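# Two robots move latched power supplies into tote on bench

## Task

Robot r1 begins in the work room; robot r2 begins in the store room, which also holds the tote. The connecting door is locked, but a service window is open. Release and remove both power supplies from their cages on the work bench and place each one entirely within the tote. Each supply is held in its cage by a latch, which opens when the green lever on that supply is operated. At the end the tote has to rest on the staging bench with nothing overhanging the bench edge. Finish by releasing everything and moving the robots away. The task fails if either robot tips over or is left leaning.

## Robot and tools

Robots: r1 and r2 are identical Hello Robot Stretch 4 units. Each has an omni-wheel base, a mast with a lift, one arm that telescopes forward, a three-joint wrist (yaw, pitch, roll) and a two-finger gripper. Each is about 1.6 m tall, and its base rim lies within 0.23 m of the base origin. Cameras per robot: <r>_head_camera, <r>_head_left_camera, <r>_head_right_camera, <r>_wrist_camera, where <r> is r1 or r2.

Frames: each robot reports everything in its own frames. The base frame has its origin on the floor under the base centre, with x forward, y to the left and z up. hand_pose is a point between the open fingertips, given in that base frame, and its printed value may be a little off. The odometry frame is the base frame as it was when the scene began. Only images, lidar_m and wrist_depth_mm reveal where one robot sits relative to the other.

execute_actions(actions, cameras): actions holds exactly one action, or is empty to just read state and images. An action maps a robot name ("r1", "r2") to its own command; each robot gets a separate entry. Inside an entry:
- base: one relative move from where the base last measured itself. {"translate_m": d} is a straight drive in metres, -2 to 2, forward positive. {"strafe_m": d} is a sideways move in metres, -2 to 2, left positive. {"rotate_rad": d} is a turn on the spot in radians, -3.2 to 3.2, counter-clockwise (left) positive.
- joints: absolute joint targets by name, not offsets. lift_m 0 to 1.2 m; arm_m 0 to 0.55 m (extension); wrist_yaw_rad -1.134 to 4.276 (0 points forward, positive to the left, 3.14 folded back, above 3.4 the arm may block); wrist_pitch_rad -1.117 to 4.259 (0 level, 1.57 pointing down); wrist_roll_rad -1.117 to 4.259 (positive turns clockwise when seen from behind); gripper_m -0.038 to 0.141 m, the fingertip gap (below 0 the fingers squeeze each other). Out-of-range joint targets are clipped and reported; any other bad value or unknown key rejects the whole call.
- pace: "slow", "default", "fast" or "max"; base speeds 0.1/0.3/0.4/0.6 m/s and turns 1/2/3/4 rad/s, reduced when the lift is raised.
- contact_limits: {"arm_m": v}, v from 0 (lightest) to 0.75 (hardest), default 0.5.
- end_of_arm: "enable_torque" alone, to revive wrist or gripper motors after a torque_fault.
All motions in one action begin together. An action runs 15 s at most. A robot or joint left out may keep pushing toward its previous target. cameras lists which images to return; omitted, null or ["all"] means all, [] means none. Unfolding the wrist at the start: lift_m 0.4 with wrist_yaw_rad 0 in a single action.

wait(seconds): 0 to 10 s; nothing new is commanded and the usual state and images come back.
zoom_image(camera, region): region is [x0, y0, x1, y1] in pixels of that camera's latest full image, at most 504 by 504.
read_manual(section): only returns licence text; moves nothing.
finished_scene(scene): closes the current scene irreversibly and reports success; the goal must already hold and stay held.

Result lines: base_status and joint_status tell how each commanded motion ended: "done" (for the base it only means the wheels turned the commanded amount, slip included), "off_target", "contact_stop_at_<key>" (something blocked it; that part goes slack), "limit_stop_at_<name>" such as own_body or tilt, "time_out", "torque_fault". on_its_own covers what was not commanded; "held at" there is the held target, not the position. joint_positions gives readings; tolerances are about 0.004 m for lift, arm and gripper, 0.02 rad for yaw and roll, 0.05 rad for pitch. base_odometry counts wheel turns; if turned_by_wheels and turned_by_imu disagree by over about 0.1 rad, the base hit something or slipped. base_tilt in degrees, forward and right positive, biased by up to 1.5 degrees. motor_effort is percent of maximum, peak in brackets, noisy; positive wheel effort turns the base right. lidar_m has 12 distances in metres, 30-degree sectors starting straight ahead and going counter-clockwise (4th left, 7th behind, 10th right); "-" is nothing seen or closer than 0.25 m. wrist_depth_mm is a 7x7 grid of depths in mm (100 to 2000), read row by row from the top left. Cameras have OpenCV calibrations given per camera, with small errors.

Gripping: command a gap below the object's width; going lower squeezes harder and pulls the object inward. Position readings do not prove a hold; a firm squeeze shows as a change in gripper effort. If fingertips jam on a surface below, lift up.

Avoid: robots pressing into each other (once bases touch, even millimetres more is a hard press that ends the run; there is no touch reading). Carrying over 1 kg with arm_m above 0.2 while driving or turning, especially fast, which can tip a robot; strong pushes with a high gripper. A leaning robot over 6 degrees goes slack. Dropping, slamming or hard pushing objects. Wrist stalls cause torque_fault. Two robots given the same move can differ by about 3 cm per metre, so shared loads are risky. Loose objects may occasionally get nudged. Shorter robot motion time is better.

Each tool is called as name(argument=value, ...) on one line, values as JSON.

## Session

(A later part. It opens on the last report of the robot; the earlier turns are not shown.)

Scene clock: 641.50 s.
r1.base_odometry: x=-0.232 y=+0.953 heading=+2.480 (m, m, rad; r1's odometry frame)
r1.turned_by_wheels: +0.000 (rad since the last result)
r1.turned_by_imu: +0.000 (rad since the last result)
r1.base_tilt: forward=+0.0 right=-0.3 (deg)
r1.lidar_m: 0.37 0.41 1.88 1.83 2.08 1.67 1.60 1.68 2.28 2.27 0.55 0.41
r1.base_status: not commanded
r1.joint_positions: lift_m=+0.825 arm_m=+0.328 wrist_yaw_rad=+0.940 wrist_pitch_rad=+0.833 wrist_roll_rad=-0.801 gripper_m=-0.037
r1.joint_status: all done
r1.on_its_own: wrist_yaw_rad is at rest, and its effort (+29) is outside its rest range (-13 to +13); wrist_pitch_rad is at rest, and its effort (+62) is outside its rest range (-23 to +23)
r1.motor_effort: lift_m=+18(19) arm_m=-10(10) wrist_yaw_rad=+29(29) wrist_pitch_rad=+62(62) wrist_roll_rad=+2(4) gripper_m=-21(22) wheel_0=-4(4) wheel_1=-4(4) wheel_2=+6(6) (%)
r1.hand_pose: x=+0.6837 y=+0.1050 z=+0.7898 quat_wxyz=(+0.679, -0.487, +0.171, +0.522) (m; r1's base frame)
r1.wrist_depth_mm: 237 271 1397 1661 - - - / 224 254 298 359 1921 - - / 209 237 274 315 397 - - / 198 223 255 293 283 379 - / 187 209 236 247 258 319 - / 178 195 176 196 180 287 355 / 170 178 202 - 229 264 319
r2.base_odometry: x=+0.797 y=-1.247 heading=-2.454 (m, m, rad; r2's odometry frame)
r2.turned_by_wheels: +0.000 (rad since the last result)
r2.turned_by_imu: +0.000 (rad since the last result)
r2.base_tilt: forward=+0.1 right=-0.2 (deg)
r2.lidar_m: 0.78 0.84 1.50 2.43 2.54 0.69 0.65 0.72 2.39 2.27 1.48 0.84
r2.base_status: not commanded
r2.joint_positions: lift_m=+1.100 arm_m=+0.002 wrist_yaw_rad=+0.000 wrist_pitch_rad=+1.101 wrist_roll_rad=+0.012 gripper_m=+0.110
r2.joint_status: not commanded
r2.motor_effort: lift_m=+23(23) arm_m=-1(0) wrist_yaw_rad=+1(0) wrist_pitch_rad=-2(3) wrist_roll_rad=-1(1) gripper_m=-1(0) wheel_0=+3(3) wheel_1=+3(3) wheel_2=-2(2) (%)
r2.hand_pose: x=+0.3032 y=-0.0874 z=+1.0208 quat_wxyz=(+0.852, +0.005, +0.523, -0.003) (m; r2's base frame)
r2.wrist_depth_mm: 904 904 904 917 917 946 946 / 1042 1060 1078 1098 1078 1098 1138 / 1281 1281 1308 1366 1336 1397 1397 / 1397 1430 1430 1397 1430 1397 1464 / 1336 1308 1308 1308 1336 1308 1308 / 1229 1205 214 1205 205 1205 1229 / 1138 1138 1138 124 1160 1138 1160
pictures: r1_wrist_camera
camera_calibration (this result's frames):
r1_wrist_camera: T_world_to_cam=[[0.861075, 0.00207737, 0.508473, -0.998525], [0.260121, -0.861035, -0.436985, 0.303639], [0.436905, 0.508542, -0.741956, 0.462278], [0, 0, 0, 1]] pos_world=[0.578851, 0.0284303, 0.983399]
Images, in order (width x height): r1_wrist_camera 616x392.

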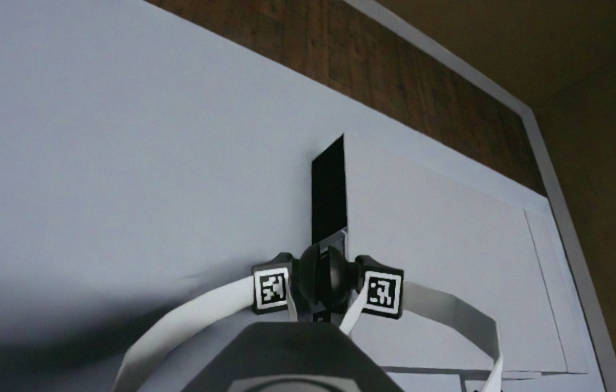

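execute_actions(actions=[{"r1":{"joints":{"lift_m":0.823,"wrist_yaw_rad":0.87,"wrist_pitch_rad":0.77,"wrist_roll_rad":-0.85}}}], cameras=[])

execute_actions(actions=[{"r1":{"base":{"strafe_m":-0.005},"joints":{"lift_m":0.840,"arm_m":0.322,"gripper_m":0.010}}}], cameras=[])

execute_actions(actions=[{"r1":{"joints":{"lift_m":0.87,"arm_m":0.29}}}], cameras=[])

execute_actions(actions=[{"r1":{"base":{"strafe_m":0.187},"joints":{"arm_m":0.2,"gripper_m":0.056,"wrist_yaw_rad":-0.035,"wrist_pitch_rad":0.22,"wrist_roll_rad":0.12,"lift_m":0.8}}}], cameras=[])

execute_actions(actions=[{"r1":{"joints":{"lift_m":0.688}}}], cameras=[])

execute_actions(actions=[{"r1":{"joints":{"arm_m":0.244}}}], cameras=["r1_wrist_camera"])

zoom_image(camera="r1_wrist_camera", region=[190, 190, 400, 330])

Scene clock: 642.37 s.
r1.base_odometry: x=-0.232 y=+0.953 heading=+2.481 (m, m, rad; r1's odometry frame)
r1.turned_by_wheels: +0.000 (rad since the last result)
r1.turned_by_imu: +0.000 (rad since the last result)
r1.base_tilt: forward=+0.0 right=-0.3 (deg)
r1.lidar_m: 0.37 0.41 1.87 1.82 2.05 1.67 1.59 1.68 2.28 2.27 0.57 0.40
r1.base_status: not commanded
r1.joint_positions: lift_m=+0.824 arm_m=+0.328 wrist_yaw_rad=+0.869 wrist_pitch_rad=+0.762 wrist_roll_rad=-0.850 gripper_m=-0.037
r1.joint_status: all done
r1.motor_effort: lift_m=+13(18) arm_m=-10(10) wrist_yaw_rad=+1(25) wrist_pitch_rad=+21(58) wrist_roll_rad=-1(1) gripper_m=-21(21) wheel_0=-2(4) wheel_1=-2(4) wheel_2=+3(6) (%)
r1.hand_pose: x=+0.7001 y=+0.1029 z=+0.8025 quat_wxyz=(+0.702, -0.490, +0.146, +0.495) (m; r1's base frame)
r1.wrist_depth_mm: 241 279 1464 1863 - - - / 224 259 310 1618 - - - / 211 241 286 327 466 - - / 198 227 265 293 310 512 - / 187 212 240 241 281 357 - / 178 193 182 202 182 319 - / 170 182 208 - 245 300 459
r2.base_odometry: x=+0.797 y=-1.247 heading=-2.454 (m, m, rad; r2's odometry frame)
r2.turned_by_wheels: +0.000 (rad since the last result)
r2.turned_by_imu: +0.000 (rad since the last result)
r2.base_tilt: forward=+0.2 right=-0.2 (deg)
r2.lidar_m: 0.80 0.84 1.48 2.41 2.53 0.71 0.65 0.68 2.38 2.27 1.49 0.85
r2.base_status: not commanded
r2.joint_positions: lift_m=+1.100 arm_m=+0.002 wrist_yaw_rad=+0.000 wrist_pitch_rad=+1.101 wrist_roll_rad=+0.012 gripper_m=+0.110
r2.joint_status: not commanded
r2.motor_effort: lift_m=+23(23) arm_m=-1(0) wrist_yaw_rad=+0(0) wrist_pitch_rad=-2(3) wrist_roll_rad=-3(3) gripper_m=-3(2) wheel_0=+3(3) wheel_1=+3(3) wheel_2=-2(2) (%)
r2.hand_pose: x=+0.3032 y=-0.0874 z=+1.0208 quat_wxyz=(+0.852, +0.005, +0.523, -0.003) (m; r2's base frame)
r2.wrist_depth_mm: 878 891 904 917 917 946 931 / 1042 1060 1078 1098 1118 1098 1118 / 1281 1308 1336 1336 1336 1397 1366 / 1430 1430 1430 1397 1397 1430 1430 / 1308 1308 1308 1308 1308 1308 1336 / 1229 1205 213 1205 206 1229 1229 / 1160 1138 1160 124 1138 1138 1160
pictures: none
No camera images: the call's "cameras" was empty. Leave "cameras" out to get every camera's image.

Scene clock: 643.53 s.
r1.base_odometry: x=-0.229 y=+0.957 heading=+2.481 (m, m, rad; r1's odometry frame)
r1.turned_by_wheels: +0.000 (rad since the last result)
r1.turned_by_imu: +0.000 (rad since the last result)
r1.base_tilt: forward=+0.0 right=-0.4 (deg)
r1.lidar_m: 0.37 0.42 1.88 1.81 2.03 1.65 1.58 1.68 2.32 2.27 0.56 0.40
r1.base_status: done
r1.joint_positions: lift_m=+0.840 arm_m=+0.323 wrist_yaw_rad=+0.870 wrist_pitch_rad=+0.772 wrist_roll_rad=-0.850 gripper_m=+0.010
r1.joint_status: all done
r1.motor_effort: lift_m=+23(22) arm_m=-8(15) wrist_yaw_rad=-2(2) wrist_pitch_rad=-8(25) wrist_roll_rad=-2(1) gripper_m=-3(22) wheel_0=+0(7) wheel_1=+0(3) wheel_2=+1(8) (%)
r1.hand_pose: x=+0.6945 y=+0.1016 z=+0.8167 quat_wxyz=(+0.700, -0.491, +0.150, +0.497) (m; r1's base frame)
r1.wrist_depth_mm: 252 291 1464 1808 - - - / 236 273 324 1708 - - - / 221 253 298 343 473 - - / 208 237 274 307 324 517 - / 196 222 249 260 291 370 - / 187 205 187 193 181 330 - / 179 188 216 - 251 315 462
r2.base_odometry: x=+0.797 y=-1.247 heading=-2.454 (m, m, rad; r2's odometry frame)
r2.turned_by_wheels: +0.000 (rad since the last result)
r2.turned_by_imu: +0.000 (rad since the last result)
r2.base_tilt: forward=+0.1 right=-0.2 (deg)
r2.lidar_m: 0.80 0.81 1.49 2.43 2.54 0.71 0.66 0.69 2.39 2.27 1.49 0.83
r2.base_status: not commanded
r2.joint_positions: lift_m=+1.100 arm_m=+0.002 wrist_yaw_rad=+0.000 wrist_pitch_rad=+1.101 wrist_roll_rad=+0.012 gripper_m=+0.110
r2.joint_status: not commanded
r2.motor_effort: lift_m=+23(23) arm_m=-1(1) wrist_yaw_rad=+0(0) wrist_pitch_rad=-2(2) wrist_roll_rad=+1(2) gripper_m=+0(0) wheel_0=+3(3) wheel_1=+3(3) wheel_2=-2(2) (%)
r2.hand_pose: x=+0.3032 y=-0.0874 z=+1.0208 quat_wxyz=(+0.852, +0.005, +0.523, -0.003) (m; r2's base frame)
r2.wrist_depth_mm: 891 904 904 904 931 931 931 / 1060 1060 1060 1078 1118 1118 1138 / 1281 1308 1308 1308 1366 1366 1397 / 1430 1397 1464 1430 1464 1464 1430 / 1308 1336 1308 1336 1336 1336 1308 / 1255 1205 214 1229 205 1229 1255 / 1138 1118 1138 124 1160 1118 1138
pictures: none
No camera images: the call's "cameras" was empty. Leave "cameras" out to get every camera's image.

Scene clock: 644.47 s.
r1.base_odometry: x=-0.229 y=+0.957 heading=+2.481 (m, m, rad; r1's odometry frame)
r1.turned_by_wheels: +0.000 (rad since the last result)
r1.turned_by_imu: +0.000 (rad since the last result)
r1.base_tilt: forward=-0.1 right=-0.3 (deg)
r1.lidar_m: 0.37 0.39 1.87 1.83 2.05 1.68 1.59 1.67 2.28 2.28 0.57 0.38
r1.base_status: not commanded
r1.joint_positions: lift_m=+0.870 arm_m=+0.292 wrist_yaw_rad=+0.870 wrist_pitch_rad=+0.772 wrist_roll_rad=-0.850 gripper_m=+0.010
r1.joint_status: all done
r1.motor_effort: lift_m=+22(24) arm_m=-9(7) wrist_yaw_rad=-2(2) wrist_pitch_rad=-4(7) wrist_roll_rad=-1(1) gripper_m=-5(7) wheel_0=+0(1) wheel_1=+0(0) wheel_2=+1(1) (%)
r1.hand_pose: x=+0.6626 y=+0.1017 z=+0.8468 quat_wxyz=(+0.700, -0.491, +0.150, +0.497) (m; r1's base frame)
r1.wrist_depth_mm: 285 1229 1537 1921 - - - / 265 307 379 1808 - - - / 250 285 340 404 - - - / 236 268 312 345 389 - - / 222 252 282 315 340 427 - / 211 232 188 193 279 384 - / 202 213 246 - 294 368 -
r2.base_odometry: x=+0.797 y=-1.247 heading=-2.454 (m, m, rad; r2's odometry frame)
r2.turned_by_wheels: +0.000 (rad since the last result)
r2.turned_by_imu: +0.000 (rad since the last result)
r2.base_tilt: forward=+0.1 right=-0.2 (deg)
r2.lidar_m: 0.79 0.81 1.49 2.45 2.53 0.69 0.65 0.70 2.38 2.28 1.47 0.83
r2.base_status: not commanded
r2.joint_positions: lift_m=+1.100 arm_m=+0.002 wrist_yaw_rad=+0.000 wrist_pitch_rad=+1.101 wrist_roll_rad=+0.012 gripper_m=+0.110
r2.joint_status: not commanded
r2.motor_effort: lift_m=+22(23) arm_m=+0(1) wrist_yaw_rad=+0(0) wrist_pitch_rad=-3(2) wrist_roll_rad=-1(1) gripper_m=+0(1) wheel_0=+3(3) wheel_1=+3(3) wheel_2=-2(2) (%)
r2.hand_pose: x=+0.3032 y=-0.0874 z=+1.0208 quat_wxyz=(+0.852, +0.005, +0.523, -0.003) (m; r2's base frame)
r2.wrist_depth_mm: 904 904 904 917 931 931 946 / 1060 1060 1060 1098 1078 1098 1118 / 1281 1308 1308 1336 1366 1366 1366 / 1430 1430 1397 1430 1430 1397 1430 / 1308 1336 1308 1336 1336 1336 1336 / 1229 1205 213 1229 205 1229 1229 / 1118 1160 1138 124 1138 1118 1138
pictures: none
No camera images: the call's "cameras" was empty. Leave "cameras" out to get every camera's image.

Scene clock: 646.37 s.
r1.base_odometry: x=-0.344 y=+0.810 heading=+2.481 (m, m, rad; r1's odometry frame)
r1.turned_by_wheels: +0.000 (rad since the last result)
r1.turned_by_imu: +0.000 (rad since the last result)
r1.base_tilt: forward=+0.0 right=-0.4 (deg)
r1.lidar_m: 0.37 0.39 1.69 1.64 1.87 1.67 1.56 1.67 2.27 2.46 0.53 0.41
r1.base_status: done
r1.joint_positions: lift_m=+0.800 arm_m=+0.202 wrist_yaw_rad=-0.035 wrist_pitch_rad=+0.223 wrist_roll_rad=+0.120 gripper_m=+0.056
r1.joint_status: all done
r1.motor_effort: lift_m=+17(21) arm_m=-9(9) wrist_yaw_rad=-3(10) wrist_pitch_rad=-8(13) wrist_roll_rad=-1(4) gripper_m=-2(5) wheel_0=+1(7) wheel_1=+0(8) wheel_2=+1(1) (%)
r1.hand_pose: x=+0.6506 y=-0.0972 z=+0.9148 quat_wxyz=(+0.992, +0.061, +0.110, -0.024) (m; r1's base frame)
r1.wrist_depth_mm: - - - - - - - / - - - - - - - / - - - - - - - / - - - - - 741 707 / - - 484 477 539 517 504 / 1808 484 198 351 202 402 389 / 1464 342 351 - 342 320 320
r2.base_odometry: x=+0.797 y=-1.247 heading=-2.454 (m, m, rad; r2's odometry frame)
r2.turned_by_wheels: +0.000 (rad since the last result)
r2.turned_by_imu: +0.000 (rad since the last result)
r2.base_tilt: forward=+0.1 right=-0.2 (deg)
r2.lidar_m: 0.79 0.82 1.46 2.44 2.53 0.69 0.66 0.71 2.34 2.25 1.49 0.84
r2.base_status: not commanded
r2.joint_positions: lift_m=+1.100 arm_m=+0.002 wrist_yaw_rad=+0.000 wrist_pitch_rad=+1.101 wrist_roll_rad=+0.012 gripper_m=+0.110
r2.joint_status: not commanded
r2.motor_effort: lift_m=+23(23) arm_m=+0(0) wrist_yaw_rad=+0(0) wrist_pitch_rad=-2(2) wrist_roll_rad=-4(2) gripper_m=+0(1) wheel_0=+3(3) wheel_1=+3(3) wheel_2=-2(2) (%)
r2.hand_pose: x=+0.3032 y=-0.0874 z=+1.0208 quat_wxyz=(+0.852, +0.005, +0.523, -0.003) (m; r2's base frame)
r2.wrist_depth_mm: 904 891 891 904 931 931 946 / 1060 1060 1078 1078 1098 1118 1138 / 1281 1308 1308 1308 1336 1366 1397 / 1397 1397 1430 1430 1430 1397 1430 / 1308 1308 1308 1336 1336 1308 1336 / 1229 1205 213 1229 204 1229 1229 / 1160 1138 1138 123 1160 1138 1160
pictures: none
No camera images: the call's "cameras" was empty. Leave "cameras" out to get every camera's image.

Scene clock: 647.87 s.
r1.base_odometry: x=-0.344 y=+0.810 heading=+2.481 (m, m, rad; r1's odometry frame)
r1.turned_by_wheels: +0.000 (rad since the last result)
r1.turned_by_imu: +0.000 (rad since the last result)
r1.base_tilt: forward=+0.0 right=-0.3 (deg)
r1.lidar_m: 0.37 0.41 1.70 1.62 1.86 1.67 1.59 1.67 2.30 2.45 0.54 0.40
r1.base_status: not commanded
r1.joint_positions: lift_m=+0.688 arm_m=+0.202 wrist_yaw_rad=-0.035 wrist_pitch_rad=+0.222 wrist_roll_rad=+0.120 gripper_m=+0.056
r1.joint_status: all done
r1.motor_effort: lift_m=+18(18) arm_m=-9(9) wrist_yaw_rad=-2(3) wrist_pitch_rad=-8(8) wrist_roll_rad=+0(0) gripper_m=-3(2) wheel_0=+1(1) wheel_1=+0(0) wheel_2=+1(1) (%)
r1.hand_pose: x=+0.6506 y=-0.0972 z=+0.8028 quat_wxyz=(+0.992, +0.061, +0.110, -0.024) (m; r1's base frame)
r1.wrist_depth_mm: - - - - - - - / - - - - - - - / - - - - - 741 699 / - - 342 349 445 418 402 / - 325 291 296 300 293 281 / 263 256 197 230 202 224 217 / 208 199 206 - 192 178 181
r2.base_odometry: x=+0.797 y=-1.247 heading=-2.454 (m, m, rad; r2's odometry frame)
r2.turned_by_wheels: +0.000 (rad since the last result)
r2.turned_by_imu: +0.000 (rad since the last result)
r2.base_tilt: forward=+0.1 right=-0.2 (deg)
r2.lidar_m: 0.77 0.83 1.49 2.43 2.56 0.67 0.67 0.72 2.37 2.26 1.49 0.81
r2.base_status: not commanded
r2.joint_positions: lift_m=+1.100 arm_m=+0.002 wrist_yaw_rad=+0.000 wrist_pitch_rad=+1.101 wrist_roll_rad=+0.012 gripper_m=+0.110
r2.joint_status: not commanded
r2.motor_effort: lift_m=+22(23) arm_m=-1(0) wrist_yaw_rad=+0(0) wrist_pitch_rad=-2(2) wrist_roll_rad=+1(2) gripper_m=-1(0) wheel_0=+3(3) wheel_1=+3(3) wheel_2=-2(2) (%)
r2.hand_pose: x=+0.3032 y=-0.0874 z=+1.0208 quat_wxyz=(+0.852, +0.005, +0.523, -0.003) (m; r2's base frame)
r2.wrist_depth_mm: 891 904 904 917 917 917 946 / 1078 1060 1060 1098 1098 1118 1118 / 1281 1281 1336 1308 1366 1397 1366 / 1397 1430 1430 1430 1430 1430 1430 / 1308 1308 1308 1336 1308 1308 1336 / 1229 1229 214 1205 206 1229 1229 / 1138 1138 1138 124 1138 1138 1138
pictures: none
No camera images: the call's "cameras" was empty. Leave "cameras" out to get every camera's image.

Scene clock: 648.80 s.
r1.base_odometry: x=-0.344 y=+0.810 heading=+2.481 (m, m, rad; r1's odometry frame)
r1.turned_by_wheels: +0.000 (rad since the last result)
r1.turned_by_imu: +0.000 (rad since the last result)
r1.base_tilt: forward=-0.1 right=-0.3 (deg)
r1.lidar_m: 0.37 0.37 1.67 1.63 1.81 1.65 1.60 1.66 2.30 2.45 0.55 0.41
r1.base_status: not commanded
r1.joint_positions: lift_m=+0.688 arm_m=+0.242 wrist_yaw_rad=-0.035 wrist_pitch_rad=+0.222 wrist_roll_rad=+0.120 gripper_m=+0.056
r1.joint_status: all done
r1.motor_effort: lift_m=+17(16) arm_m=+8(9) wrist_yaw_rad=-2(2) wrist_pitch_rad=-7(8) wrist_roll_rad=-2(0) gripper_m=-2(1) wheel_0=+1(1) wheel_1=+0(0) wheel_2=+1(1) (%)
r1.hand_pose: x=+0.6915 y=-0.0972 z=+0.8028 quat_wxyz=(+0.992, +0.061, +0.110, -0.024) (m; r1's base frame)
r1.wrist_depth_mm: - - - - - - - / - - - - - - - / - - - - - - 683 / - - 338 347 442 418 399 / - 298 249 256 301 291 279 / 263 254 198 231 202 223 216 / 208 200 206 - 191 178 181
r2.base_odometry: x=+0.797 y=-1.247 heading=-2.454 (m, m, rad; r2's odometry frame)
r2.turned_by_wheels: +0.000 (rad since the last result)
r2.turned_by_imu: +0.000 (rad since the last result)
r2.base_tilt: forward=+0.1 right=-0.3 (deg)
r2.lidar_m: 0.78 0.84 1.48 2.43 2.55 0.71 0.63 0.71 2.35 2.28 1.48 0.84
r2.base_status: not commanded
r2.joint_positions: lift_m=+1.100 arm_m=+0.002 wrist_yaw_rad=+0.000 wrist_pitch_rad=+1.101 wrist_roll_rad=+0.012 gripper_m=+0.110
r2.joint_status: not commanded
r2.motor_effort: lift_m=+23(22) arm_m=-1(0) wrist_yaw_rad=+0(0) wrist_pitch_rad=-3(2) wrist_roll_rad=-2(2) gripper_m=-2(0) wheel_0=+3(3) wheel_1=+3(3) wheel_2=-2(2) (%)
r2.hand_pose: x=+0.3032 y=-0.0874 z=+1.0208 quat_wxyz=(+0.852, +0.005, +0.523, -0.003) (m; r2's base frame)
r2.wrist_depth_mm: 904 904 904 917 917 931 946 / 1060 1060 1060 1078 1098 1118 1118 / 1255 1281 1308 1308 1336 1366 1397 / 1430 1430 1430 1430 1430 1430 1464 / 1308 1336 1281 1336 1336 1366 1308 / 1229 1182 214 1229 205 1229 1229 / 1138 1118 1118 124 1138 1138 1160
pictures: r1_wrist_camera
camera_calibration (this result's frames):
r1_wrist_camera: T_world_to_cam=[[-0.0929624, -0.989947, -0.106599, 0.0456936], [-0.254366, 0.127123, -0.958717, 1.00383], [0.96263, -0.0620095, -0.263627, -0.231685], [0, 0, 0, 1]] pos_world=[0.482615, -0.0967421, 0.906184]
Images, in order (width x height): r1_wrist_camera 616x392.

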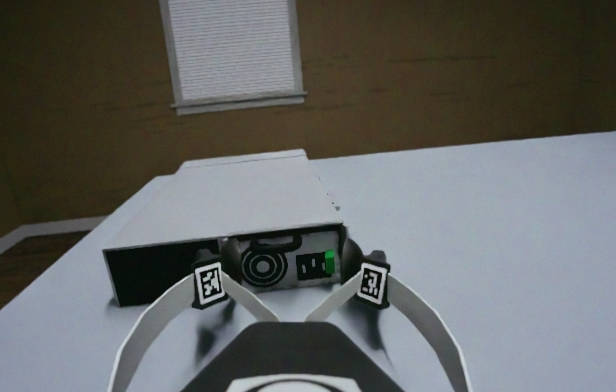

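Region (190, 190, 400, 330) of r1_wrist_camera's 616x392 image, scaled by 2.400.

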